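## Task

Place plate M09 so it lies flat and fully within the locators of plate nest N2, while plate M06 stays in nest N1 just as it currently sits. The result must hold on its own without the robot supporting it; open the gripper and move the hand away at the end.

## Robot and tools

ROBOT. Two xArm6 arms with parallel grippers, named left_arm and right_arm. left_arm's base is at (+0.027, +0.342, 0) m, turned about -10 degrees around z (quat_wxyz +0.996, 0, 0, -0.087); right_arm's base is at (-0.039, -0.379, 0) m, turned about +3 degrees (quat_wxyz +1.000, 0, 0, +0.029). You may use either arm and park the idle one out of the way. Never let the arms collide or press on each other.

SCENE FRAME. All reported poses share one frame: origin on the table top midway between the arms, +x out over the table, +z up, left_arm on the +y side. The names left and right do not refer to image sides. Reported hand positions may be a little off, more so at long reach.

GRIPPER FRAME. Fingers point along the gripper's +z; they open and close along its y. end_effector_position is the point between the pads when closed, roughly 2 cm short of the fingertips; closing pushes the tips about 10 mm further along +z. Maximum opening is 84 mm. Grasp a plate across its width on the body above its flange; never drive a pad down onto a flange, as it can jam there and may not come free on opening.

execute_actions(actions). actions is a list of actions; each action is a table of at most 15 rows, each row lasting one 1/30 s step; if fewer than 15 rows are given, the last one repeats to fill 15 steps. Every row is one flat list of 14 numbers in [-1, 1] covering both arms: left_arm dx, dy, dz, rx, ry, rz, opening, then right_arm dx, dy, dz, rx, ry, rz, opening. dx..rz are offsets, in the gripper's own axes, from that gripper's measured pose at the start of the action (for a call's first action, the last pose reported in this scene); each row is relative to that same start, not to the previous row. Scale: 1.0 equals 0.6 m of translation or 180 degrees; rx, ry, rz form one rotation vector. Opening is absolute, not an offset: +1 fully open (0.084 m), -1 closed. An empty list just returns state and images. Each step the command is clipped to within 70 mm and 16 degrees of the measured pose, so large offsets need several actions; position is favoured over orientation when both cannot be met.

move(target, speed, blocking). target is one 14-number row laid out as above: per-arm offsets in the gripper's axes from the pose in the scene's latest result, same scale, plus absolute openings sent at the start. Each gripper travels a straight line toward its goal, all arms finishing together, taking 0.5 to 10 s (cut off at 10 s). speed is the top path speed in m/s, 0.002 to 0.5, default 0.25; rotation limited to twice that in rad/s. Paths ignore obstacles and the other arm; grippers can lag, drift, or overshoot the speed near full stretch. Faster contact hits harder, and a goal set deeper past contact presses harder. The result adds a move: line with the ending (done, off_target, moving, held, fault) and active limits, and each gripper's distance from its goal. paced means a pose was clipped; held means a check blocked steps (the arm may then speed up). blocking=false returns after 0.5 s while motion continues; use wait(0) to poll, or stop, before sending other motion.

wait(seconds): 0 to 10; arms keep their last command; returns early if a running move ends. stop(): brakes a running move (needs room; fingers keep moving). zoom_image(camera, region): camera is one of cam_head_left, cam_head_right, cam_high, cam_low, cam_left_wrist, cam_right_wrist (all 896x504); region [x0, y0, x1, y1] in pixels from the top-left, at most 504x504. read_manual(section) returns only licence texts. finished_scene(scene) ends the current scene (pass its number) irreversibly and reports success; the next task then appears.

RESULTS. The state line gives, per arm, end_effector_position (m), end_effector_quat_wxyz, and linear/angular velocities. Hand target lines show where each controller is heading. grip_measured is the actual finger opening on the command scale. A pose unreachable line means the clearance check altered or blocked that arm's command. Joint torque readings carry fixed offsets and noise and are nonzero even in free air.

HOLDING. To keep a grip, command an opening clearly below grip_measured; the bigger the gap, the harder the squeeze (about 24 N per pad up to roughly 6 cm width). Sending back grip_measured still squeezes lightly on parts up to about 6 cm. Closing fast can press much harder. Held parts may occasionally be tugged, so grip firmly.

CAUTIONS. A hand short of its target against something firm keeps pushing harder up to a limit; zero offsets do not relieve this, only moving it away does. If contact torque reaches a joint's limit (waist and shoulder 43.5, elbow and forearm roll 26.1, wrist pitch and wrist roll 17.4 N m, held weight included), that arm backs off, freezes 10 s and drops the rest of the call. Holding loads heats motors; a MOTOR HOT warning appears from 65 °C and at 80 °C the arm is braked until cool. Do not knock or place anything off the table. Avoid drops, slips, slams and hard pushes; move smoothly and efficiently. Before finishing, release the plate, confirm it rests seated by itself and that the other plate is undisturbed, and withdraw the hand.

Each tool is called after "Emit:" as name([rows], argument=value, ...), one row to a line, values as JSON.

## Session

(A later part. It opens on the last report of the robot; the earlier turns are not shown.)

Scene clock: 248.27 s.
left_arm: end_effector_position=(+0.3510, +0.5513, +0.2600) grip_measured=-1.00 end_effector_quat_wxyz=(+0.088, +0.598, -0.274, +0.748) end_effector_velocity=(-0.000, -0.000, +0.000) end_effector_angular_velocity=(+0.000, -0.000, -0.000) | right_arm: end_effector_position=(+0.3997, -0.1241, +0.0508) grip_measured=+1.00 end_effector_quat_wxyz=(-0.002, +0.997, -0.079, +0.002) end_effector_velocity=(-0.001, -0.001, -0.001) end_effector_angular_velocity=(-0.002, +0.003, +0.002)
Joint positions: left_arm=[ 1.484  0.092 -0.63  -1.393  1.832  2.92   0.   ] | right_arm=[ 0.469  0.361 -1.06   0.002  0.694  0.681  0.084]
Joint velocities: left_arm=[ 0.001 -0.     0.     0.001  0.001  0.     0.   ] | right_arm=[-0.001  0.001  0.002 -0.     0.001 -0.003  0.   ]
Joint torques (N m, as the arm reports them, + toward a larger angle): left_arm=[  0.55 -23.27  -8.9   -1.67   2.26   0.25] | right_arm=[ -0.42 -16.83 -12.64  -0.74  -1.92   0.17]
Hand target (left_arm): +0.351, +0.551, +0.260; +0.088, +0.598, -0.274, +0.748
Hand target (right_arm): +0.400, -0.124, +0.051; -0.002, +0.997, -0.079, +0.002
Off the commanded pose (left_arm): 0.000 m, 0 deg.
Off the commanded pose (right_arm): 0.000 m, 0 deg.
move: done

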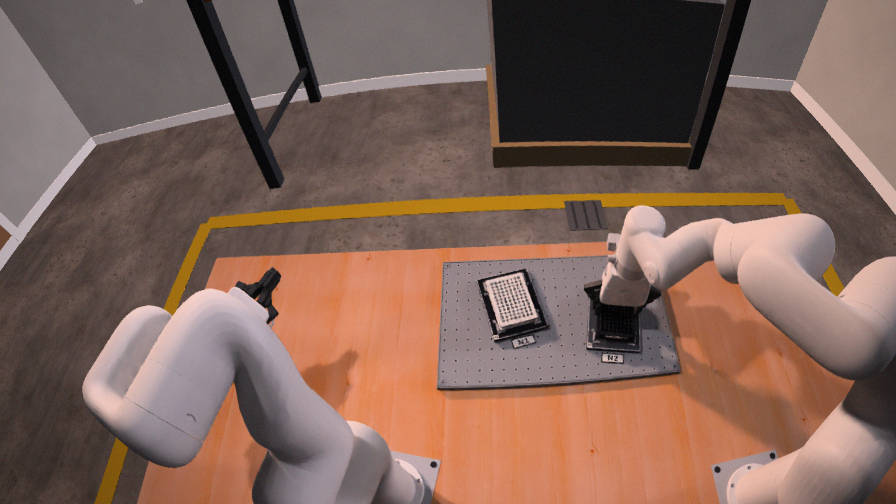

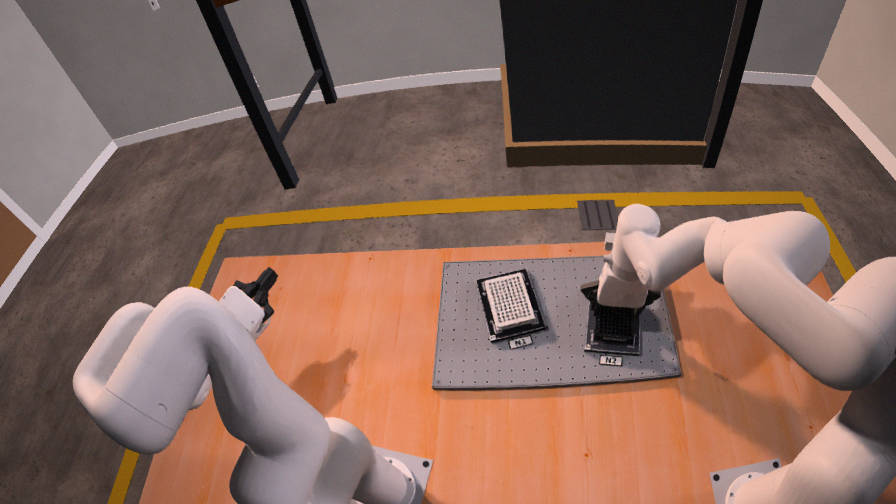

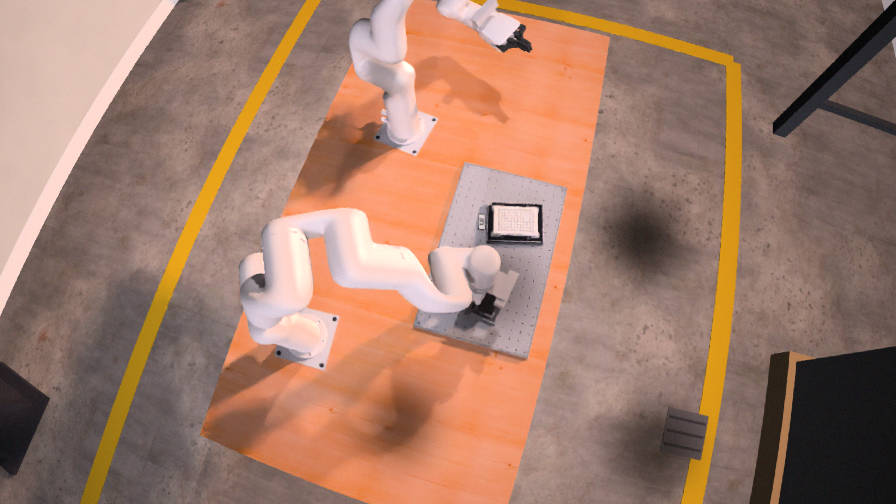

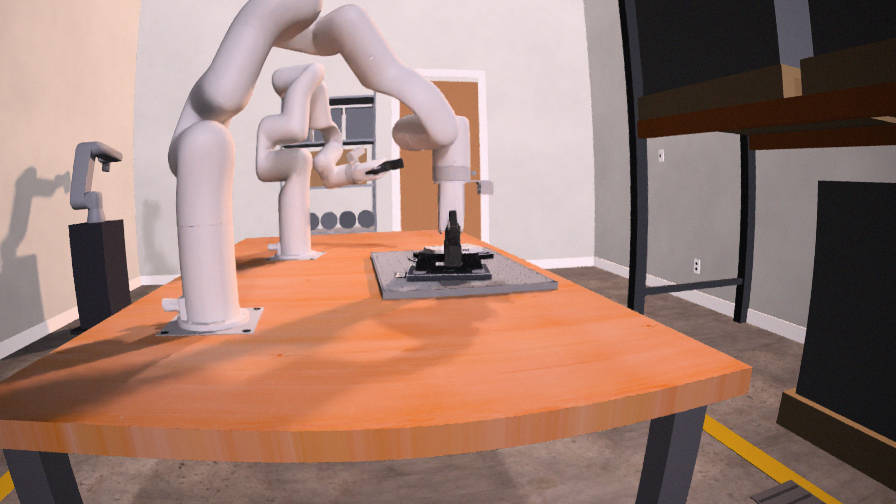

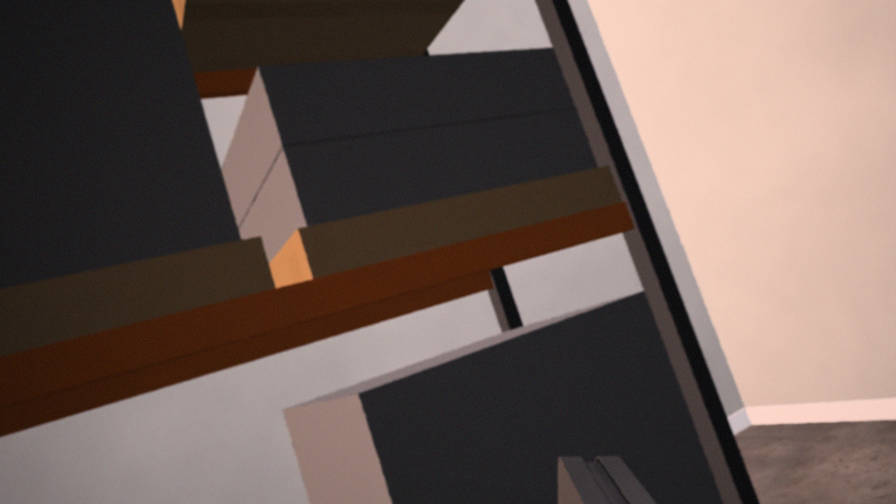

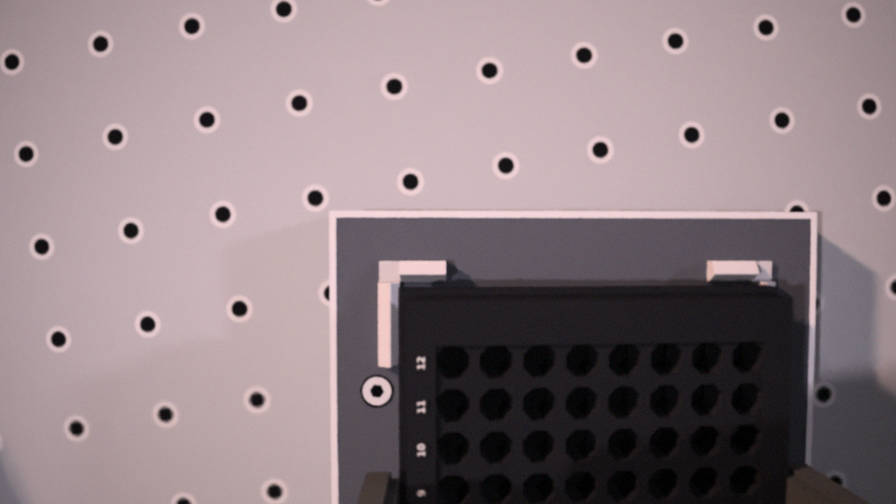

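Emit:
move(target=[-0.01,0.98,0.5,0,-0.333,0,-1,0,-0.0042,0.008,0,0,0,1], speed=0.15)

Scene clock: 268.23 s.
left_arm: end_effector_position=(+0.3451, +0.3700, +0.2189) grip_measured=-1.00 end_effector_quat_wxyz=(+0.055, +0.691, -0.289, +0.660) end_effector_velocity=(+0.000, -0.000, +0.000) end_effector_angular_velocity=(+0.001, -0.001, -0.001) | right_arm: end_effector_position=(+0.4001, -0.1216, +0.0460) grip_measured=+1.00 end_effector_quat_wxyz=(-0.002, +0.997, -0.079, +0.002) end_effector_velocity=(-0.000, +0.000, +0.000) end_effector_angular_velocity=(-0.000, +0.000, -0.001)
Joint positions: left_arm=[ 1.052 -0.801  0.054 -1.644  1.335  2.703  0.   ] | right_arm=[ 0.472  0.376 -1.065  0.002  0.684  0.685  0.084]
Joint velocities: left_arm=[-0.001 -0.    -0.     0.     0.001  0.001  0.   ] | right_arm=[ 0.001 -0.    -0.    -0.     0.001  0.002  0.   ]
Joint torques (N m, as the arm reports them, + toward a larger angle): left_arm=[  1.06  -3.43 -11.46  -1.66   1.47   0.4 ] | right_arm=[ -0.17 -17.47 -12.61  -0.57  -1.75  -0.01]
Hand target (left_arm): +0.345, +0.370, +0.219; +0.055, +0.691, -0.289, +0.660
Hand target (right_arm): +0.400, -0.122, +0.046; -0.002, +0.997, -0.079, +0.002
Off the commanded pose (left_arm): 0.474 m, 45 deg; position and orientation clipped at the last step of the last action.
Off the commanded pose (right_arm): 0.000 m, 0 deg.
move: held (left_arm); limits=paced,held; held on 98 of 140 steps (left_arm), including the last (left_arm)
pose unreachable (left arm): on one or more control steps of this call, first in action 0 (counted from 0), this arm could not follow its commanded pose, so it was not sent that pose on those steps. On the call's last step it was still not sent that pose. It may still have moved: this result reports where it is.
cause: the commanded pose would bring two parts of the arm too close to each other (joints 2 (shoulder) to 5 (wrist pitch) lie between them).

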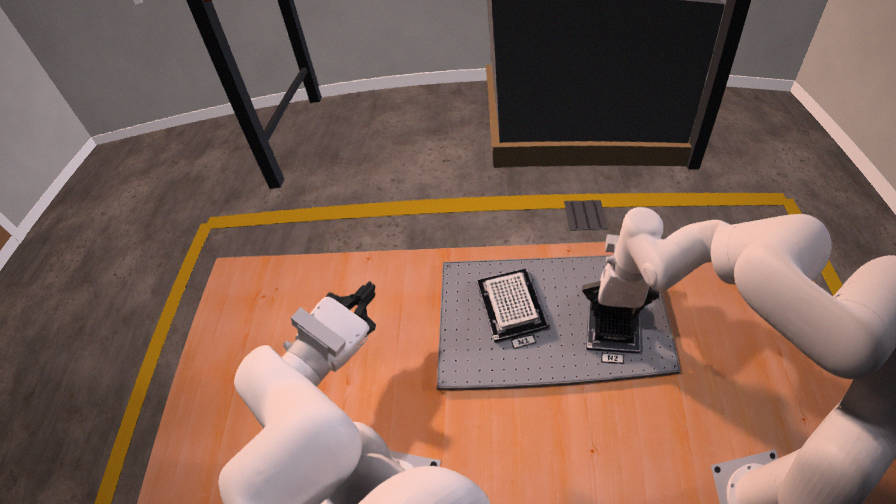

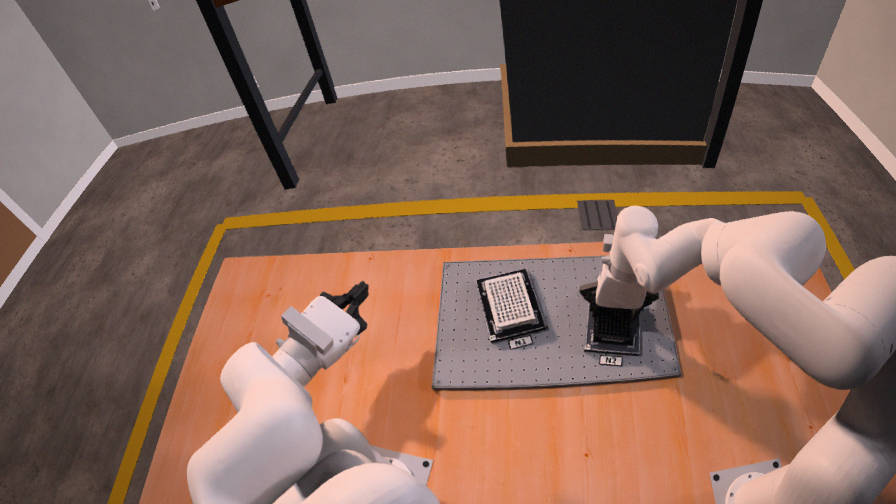

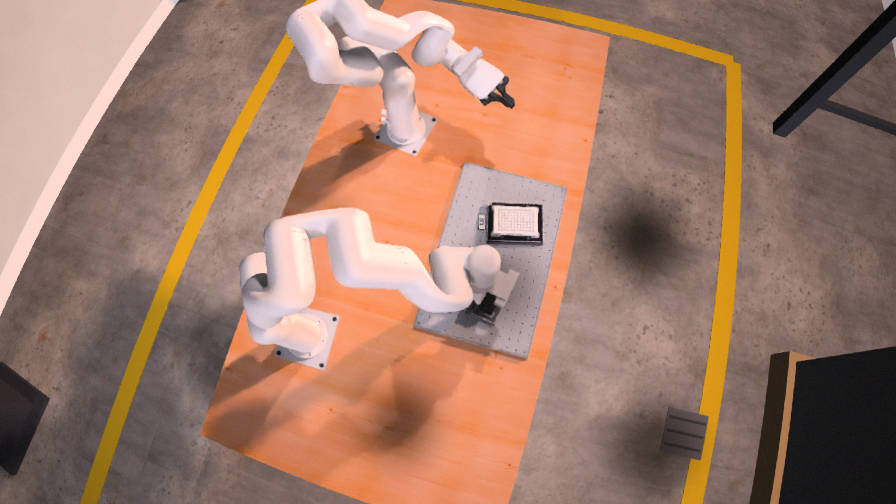

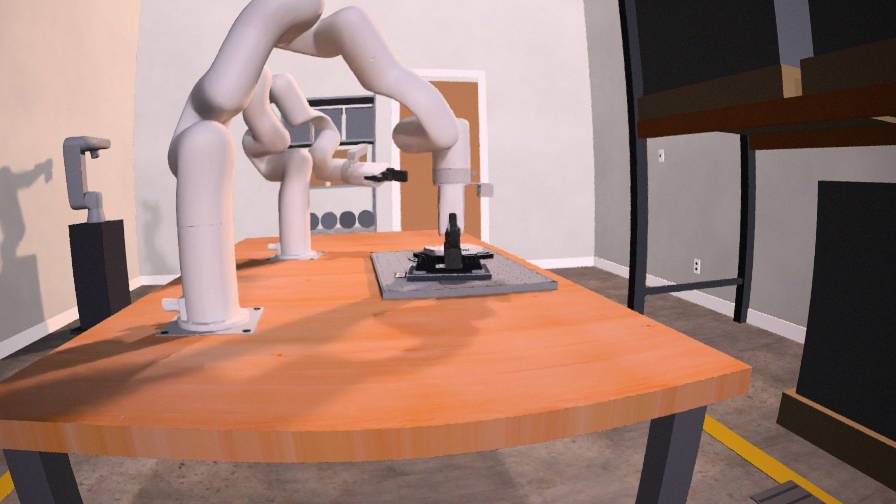

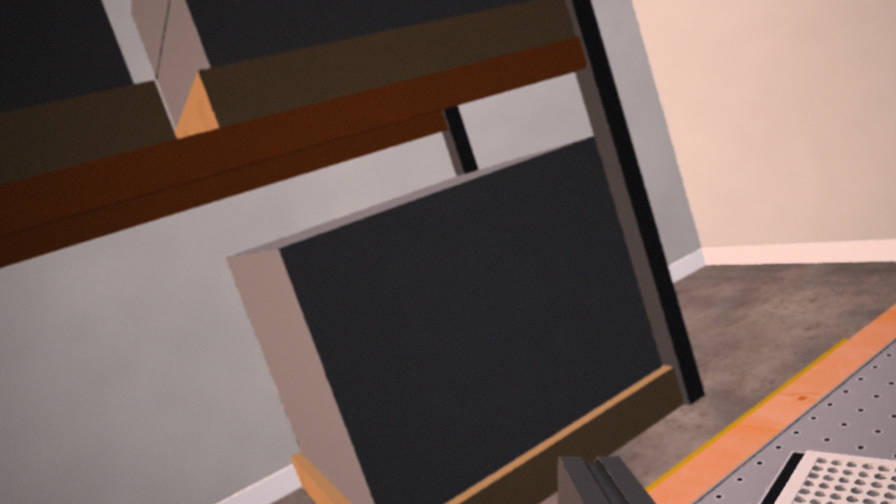

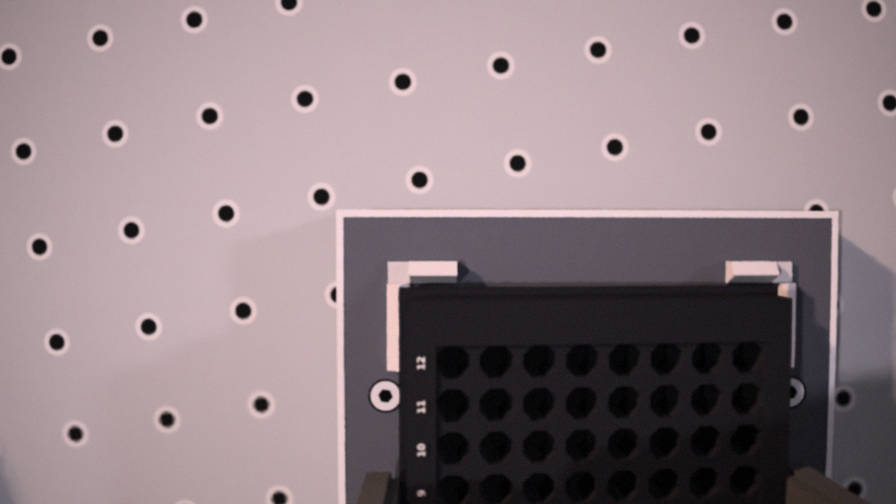

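Emit:
move(target=[0.055,0.16,0.29,0,-0.23,0,-1,0,0,0,0,0,0,1], speed=0.15)

Scene clock: 276.53 s.
left_arm: end_effector_position=(+0.4526, +0.1999, +0.2005) grip_measured=-1.00 end_effector_quat_wxyz=(-0.050, +0.881, -0.291, +0.370) end_effector_velocity=(+0.001, -0.000, +0.001) end_effector_angular_velocity=(+0.002, -0.038, +0.011) | right_arm: end_effector_position=(+0.4001, -0.1216, +0.0460) grip_measured=+1.00 end_effector_quat_wxyz=(-0.002, +0.997, -0.079, +0.002) end_effector_velocity=(+0.000, -0.000, +0.000) end_effector_angular_velocity=(+0.000, -0.001, +0.002)
Joint positions: left_arm=[-0.479 -0.191 -0.64  -1.926 -0.341  2.049  0.   ] | right_arm=[ 0.472  0.376 -1.065  0.002  0.684  0.685  0.084]
Joint velocities: left_arm=[-0.054 -0.023  0.111  0.348 -0.02  -0.396  0.   ] | right_arm=[-0.     0.    -0.    -0.    -0.    -0.002  0.   ]
Joint torques (N m, as the arm reports them, + toward a larger angle): left_arm=[  0.63 -18.1  -11.66  -0.38  -0.65  -0.02] | right_arm=[ -0.08 -16.97 -13.04  -0.88  -2.03   0.06]
Hand target (left_arm): +0.453, +0.200, +0.201; -0.051, +0.880, -0.291, +0.372
Hand target (right_arm): +0.400, -0.122, +0.046; -0.002, +0.997, -0.079, +0.002
Off the commanded pose (left_arm): 0.001 m, 0 deg.
Off the commanded pose (right_arm): 0.000 m, 0 deg.
move: done

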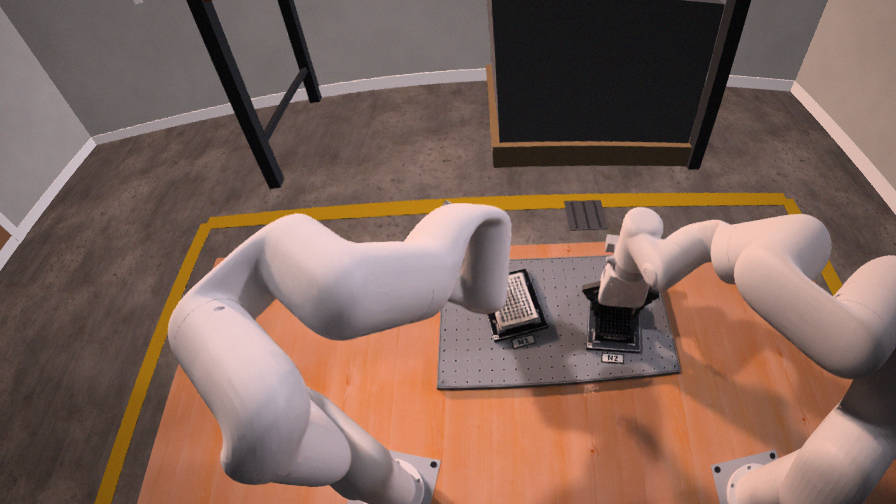

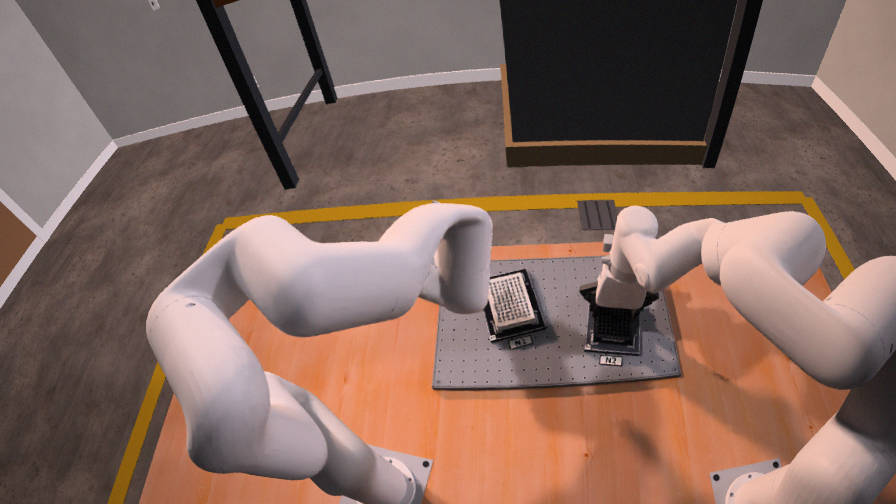

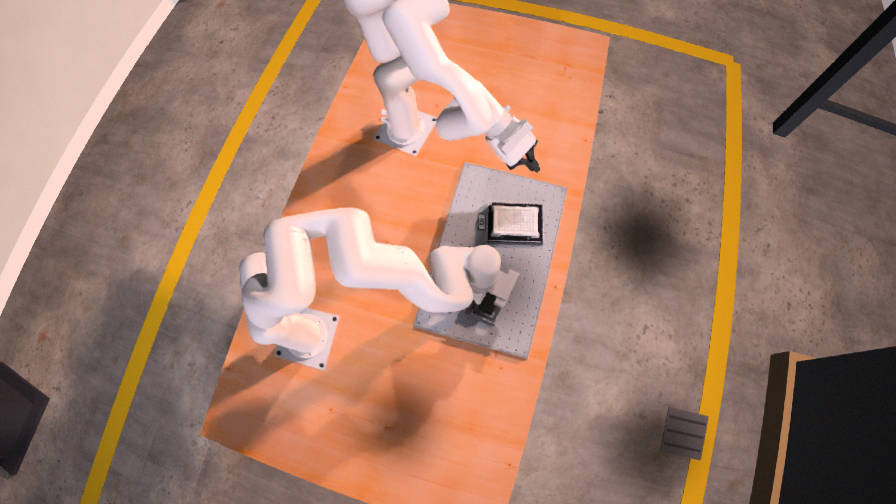

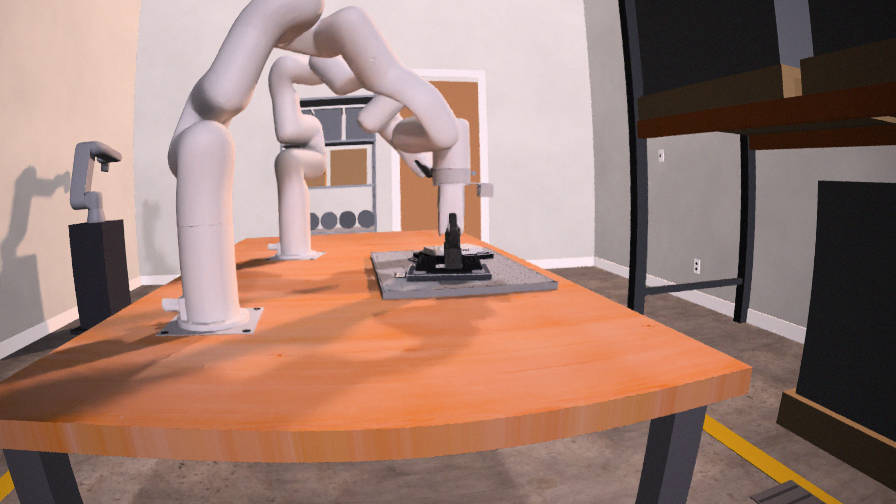

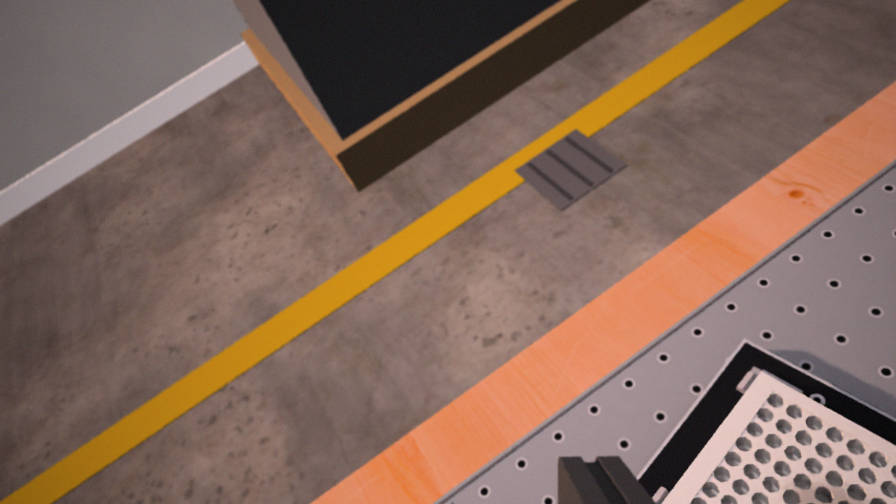

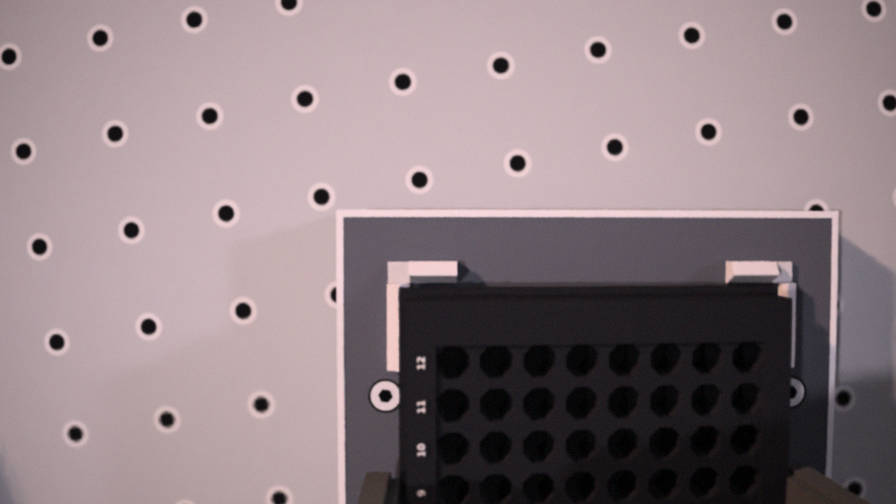

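Emit:
move(target=[0.073,0.523,0.017,-0.167,0,0,-1,0,0,0,0,0,0,1], speed=0.1)

Scene clock: 290.93 s.
left_arm: end_effector_position=(+0.3343, -0.0847, +0.1252) grip_measured=-1.00 end_effector_quat_wxyz=(+0.180, +0.862, -0.375, +0.290) end_effector_velocity=(+0.001, -0.000, +0.000) end_effector_angular_velocity=(+0.003, +0.011, -0.005) | right_arm: end_effector_position=(+0.4001, -0.1216, +0.0460) grip_measured=+1.00 end_effector_quat_wxyz=(-0.002, +0.997, -0.079, +0.002) end_effector_velocity=(+0.000, -0.000, -0.000) end_effector_angular_velocity=(-0.000, +0.000, -0.002)
Joint positions: left_arm=[-0.936  0.182 -0.939 -2.175 -0.113  1.922  0.   ] | right_arm=[ 0.472  0.376 -1.065  0.002  0.684  0.685  0.084]
Joint velocities: left_arm=[-0.025 -0.014  0.056  0.276  0.014 -0.299  0.   ] | right_arm=[-0.001  0.     0.    -0.     0.     0.001  0.   ]
Joint torques (N m, as the arm reports them, + toward a larger angle): left_arm=[  0.8  -28.7  -10.46   0.46  -0.27   0.24] | right_arm=[  0.16 -16.98 -12.63  -0.81  -2.04   0.18]
Hand target (left_arm): +0.334, -0.085, +0.125; +0.180, +0.862, -0.375, +0.290
Hand target (right_arm): +0.400, -0.122, +0.046; -0.002, +0.997, -0.079, +0.002
Off the commanded pose (left_arm): 0.000 m, 1 deg.
Off the commanded pose (right_arm): 0.000 m, 0 deg.
move: done

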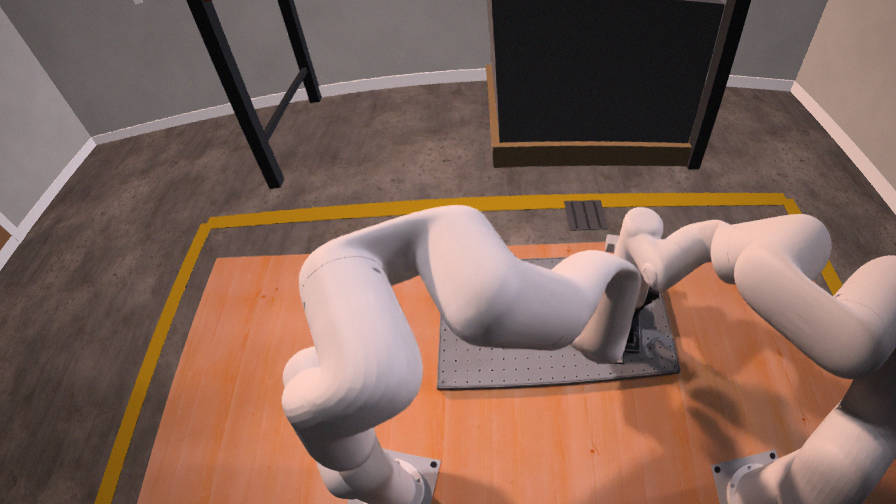

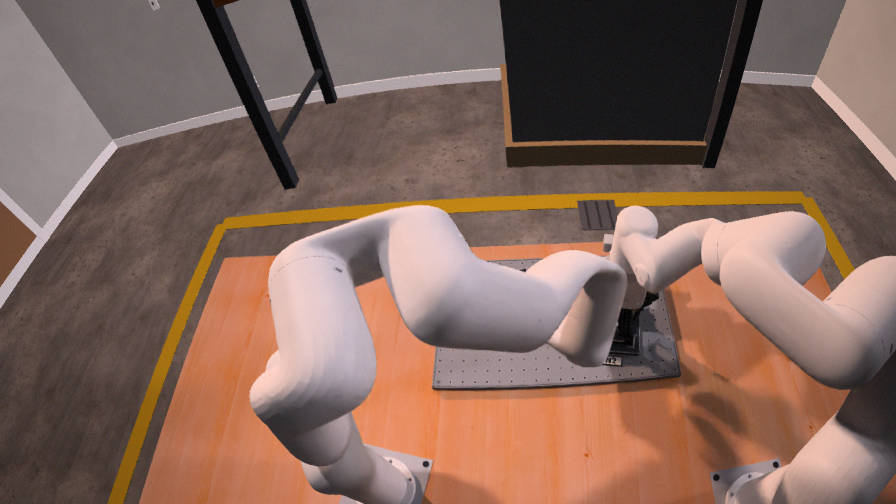

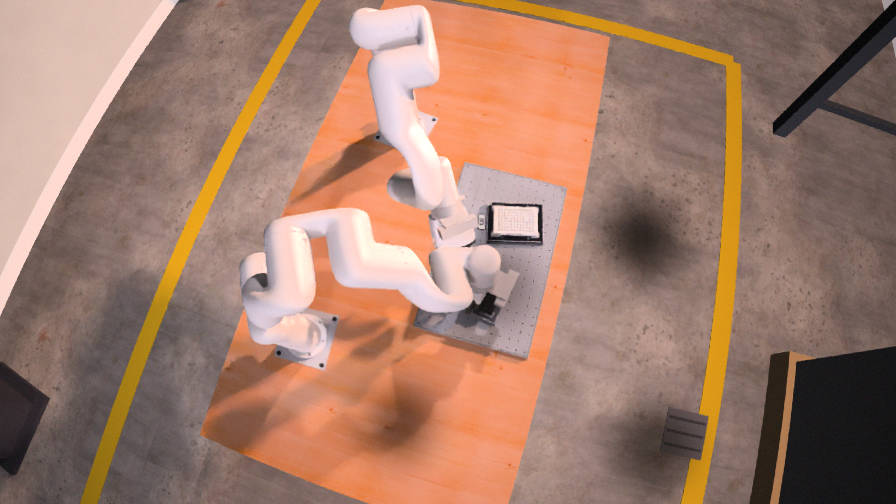

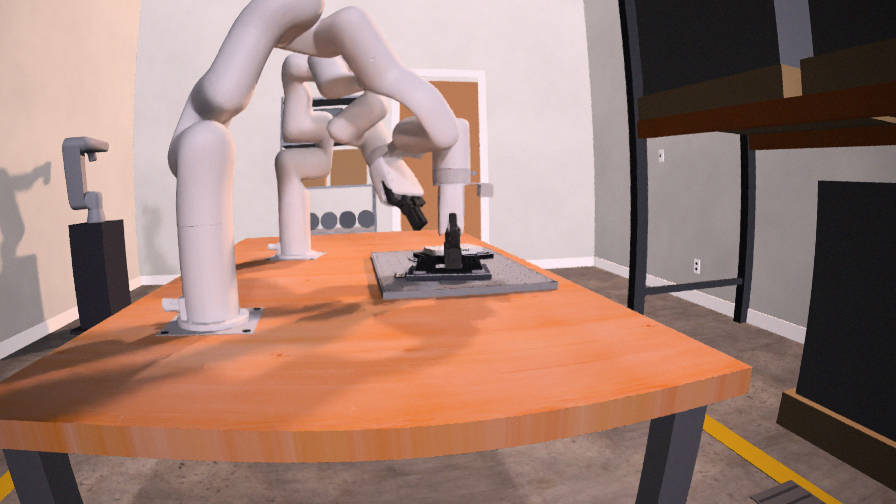

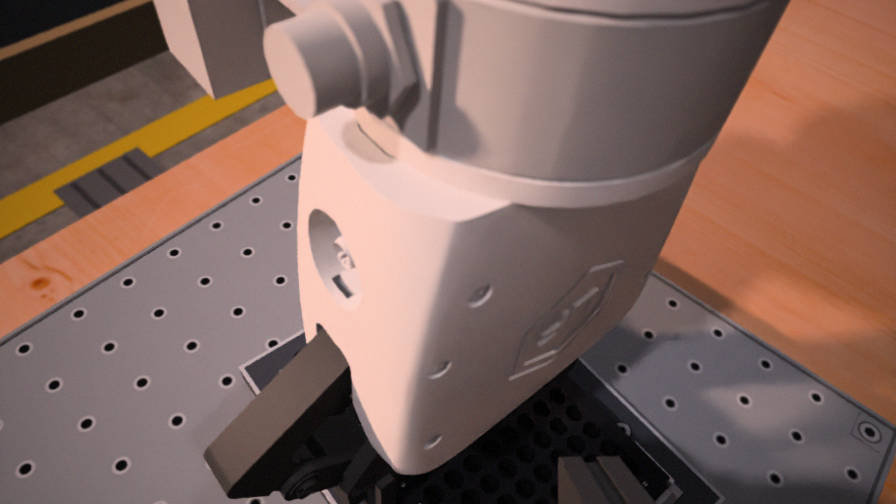

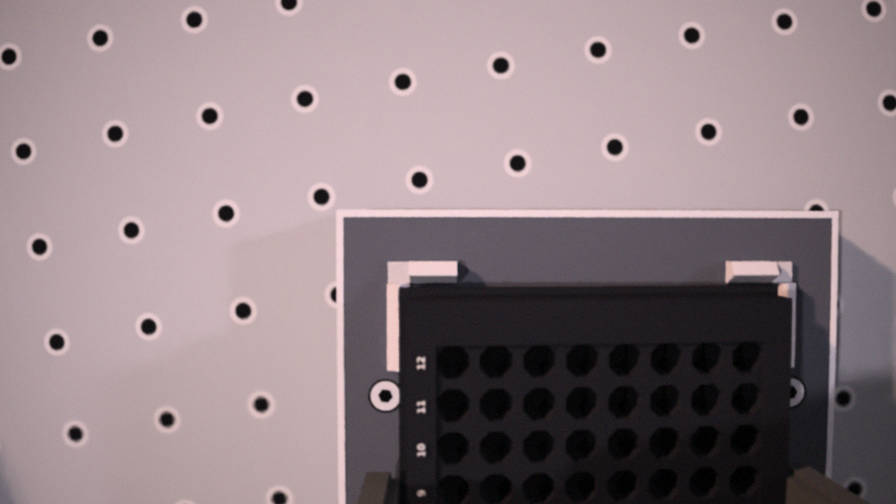

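Emit:
move(target=[-0.043,-0.0015,0.062,0,0,0,-1,0,-0.001,0.004,0,0,0,1], speed=0.03)

Emit:
zoom_image(camera="cam_low", region=[370,200,530,310])

Scene clock: 299.40 s.
left_arm: end_effector_position=(+0.3344, -0.0898, +0.0803) grip_measured=-1.00 end_effector_quat_wxyz=(+0.184, +0.862, -0.378, +0.282) end_effector_velocity=(+0.001, -0.001, +0.001) end_effector_angular_velocity=(-0.012, -0.025, +0.011) | right_arm: end_effector_position=(+0.4004, -0.1208, +0.0439) grip_measured=+1.00 end_effector_quat_wxyz=(-0.002, +0.997, -0.079, +0.002) end_effector_velocity=(-0.000, +0.000, -0.000) end_effector_angular_velocity=(+0.000, +0.000, +0.001)
Joint positions: left_arm=[-0.845  0.307 -1.036 -2.718 -0.046  2.531  0.   ] | right_arm=[ 0.473  0.381 -1.066  0.003  0.679  0.686  0.084]
Joint velocities: left_arm=[ 0.06   0.002 -0.027 -0.385  0.007  0.431  0.   ] | right_arm=[ 0.     0.    -0.     0.    -0.    -0.001  0.   ]
Joint torques (N m, as the arm reports them, + toward a larger angle): left_arm=[  0.36 -29.75 -10.14  -0.36   0.46  -0.01] | right_arm=[ -0.18 -16.46 -12.    -0.55  -1.76   0.26]
Hand target (left_arm): +0.334, -0.090, +0.080; +0.184, +0.862, -0.378, +0.283
Hand target (right_arm): +0.400, -0.121, +0.044; -0.002, +0.997, -0.079, +0.002
Off the commanded pose (left_arm): 0.000 m, 1 deg.
Off the commanded pose (right_arm): 0.000 m, 0 deg.
move: done

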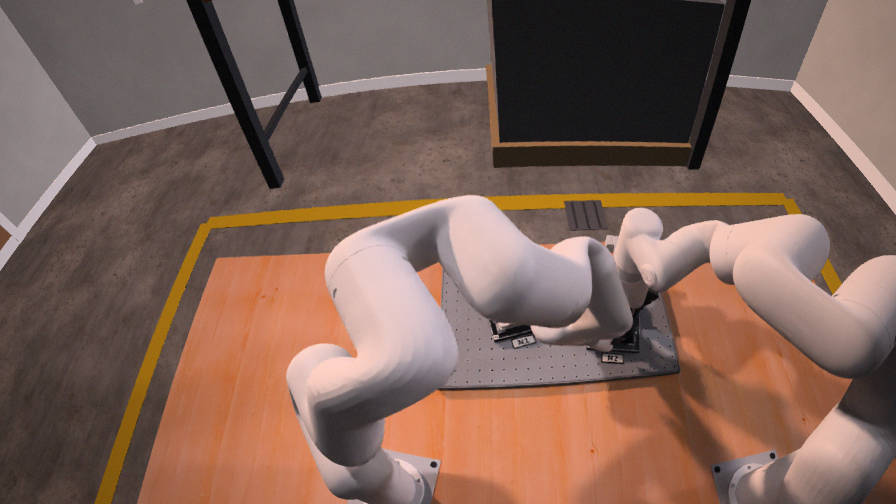

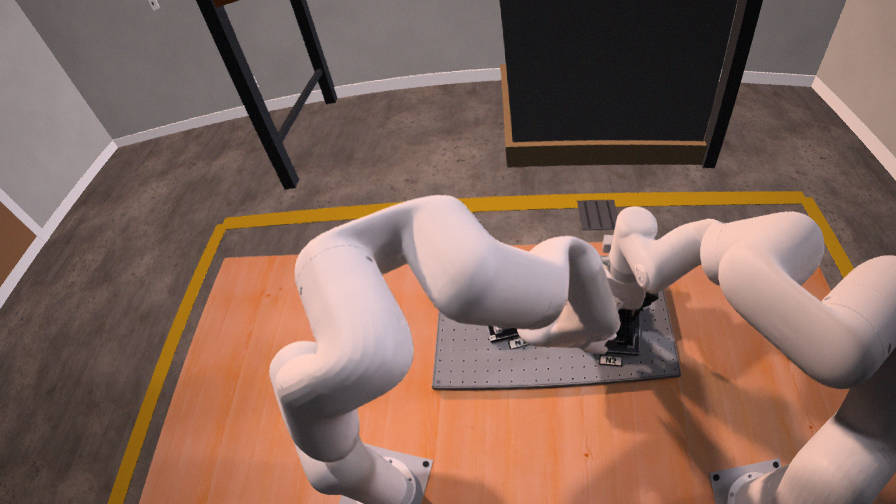

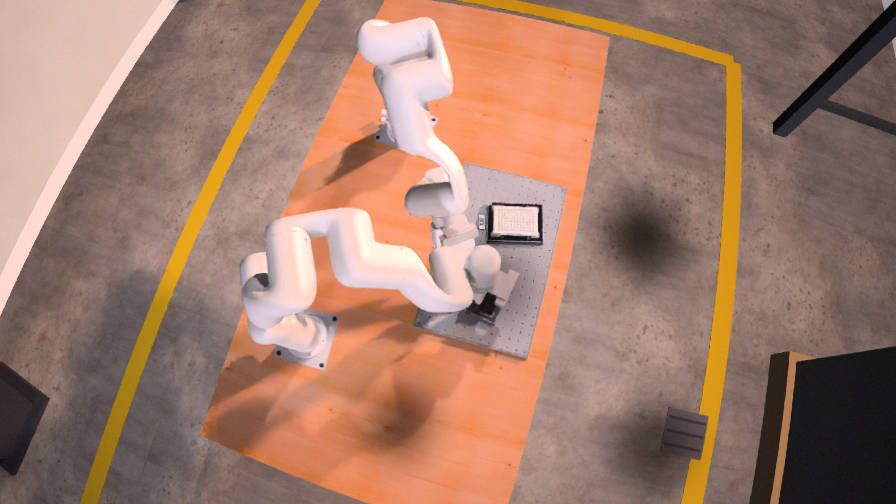

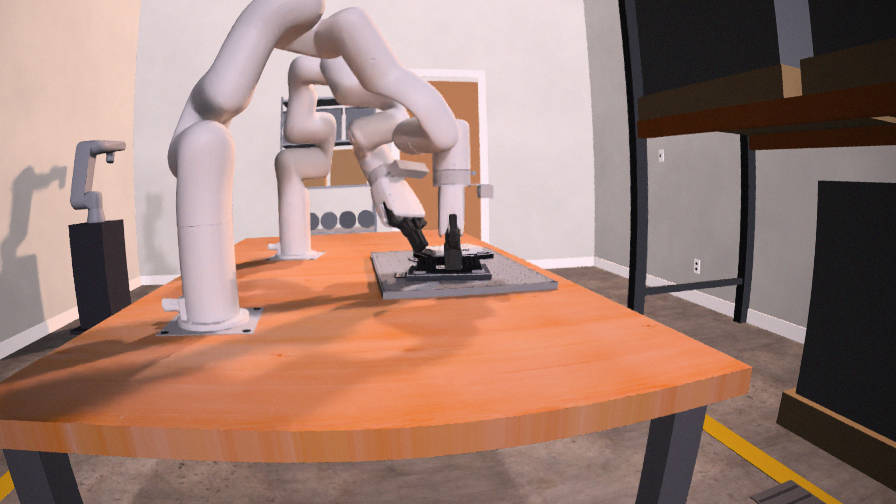

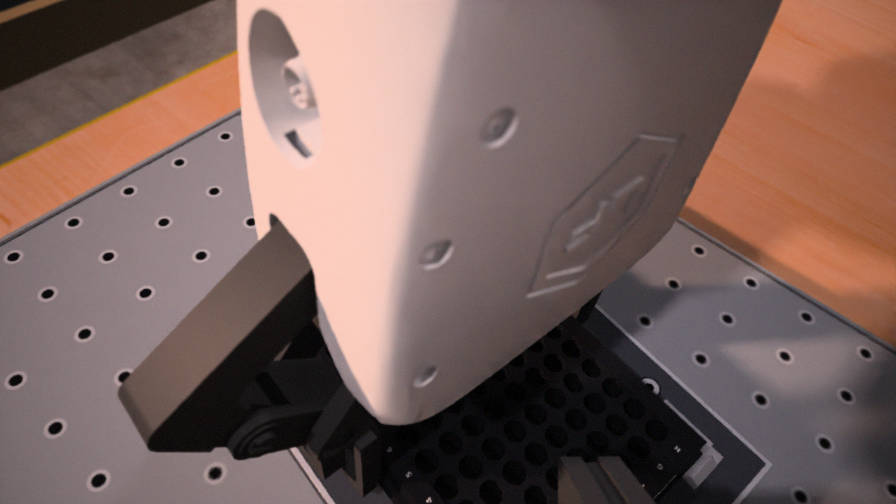

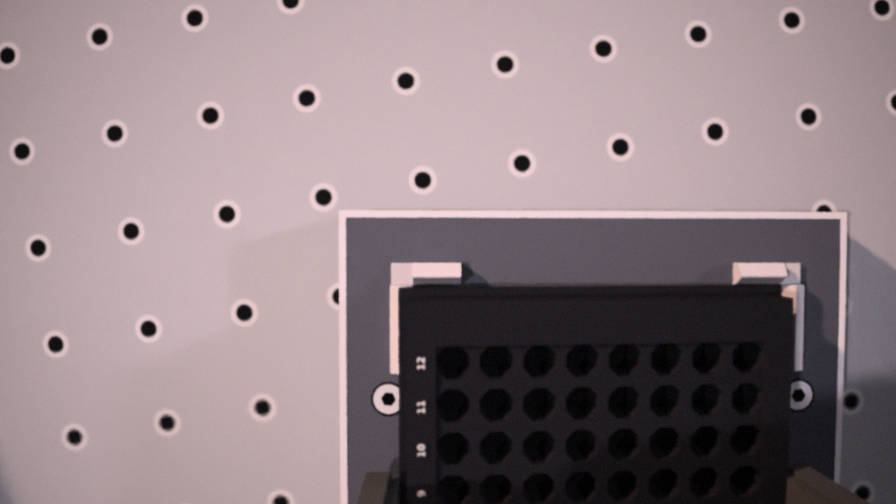

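Region (370, 200, 530, 310) of cam_low's 896x504 image, scaled by 3.150, with more detail than that image has; it fills the top 346 rows of this view, and the rest is white.

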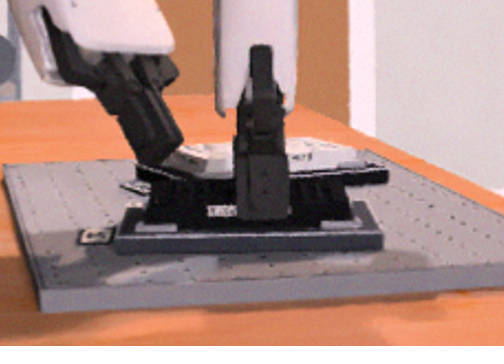

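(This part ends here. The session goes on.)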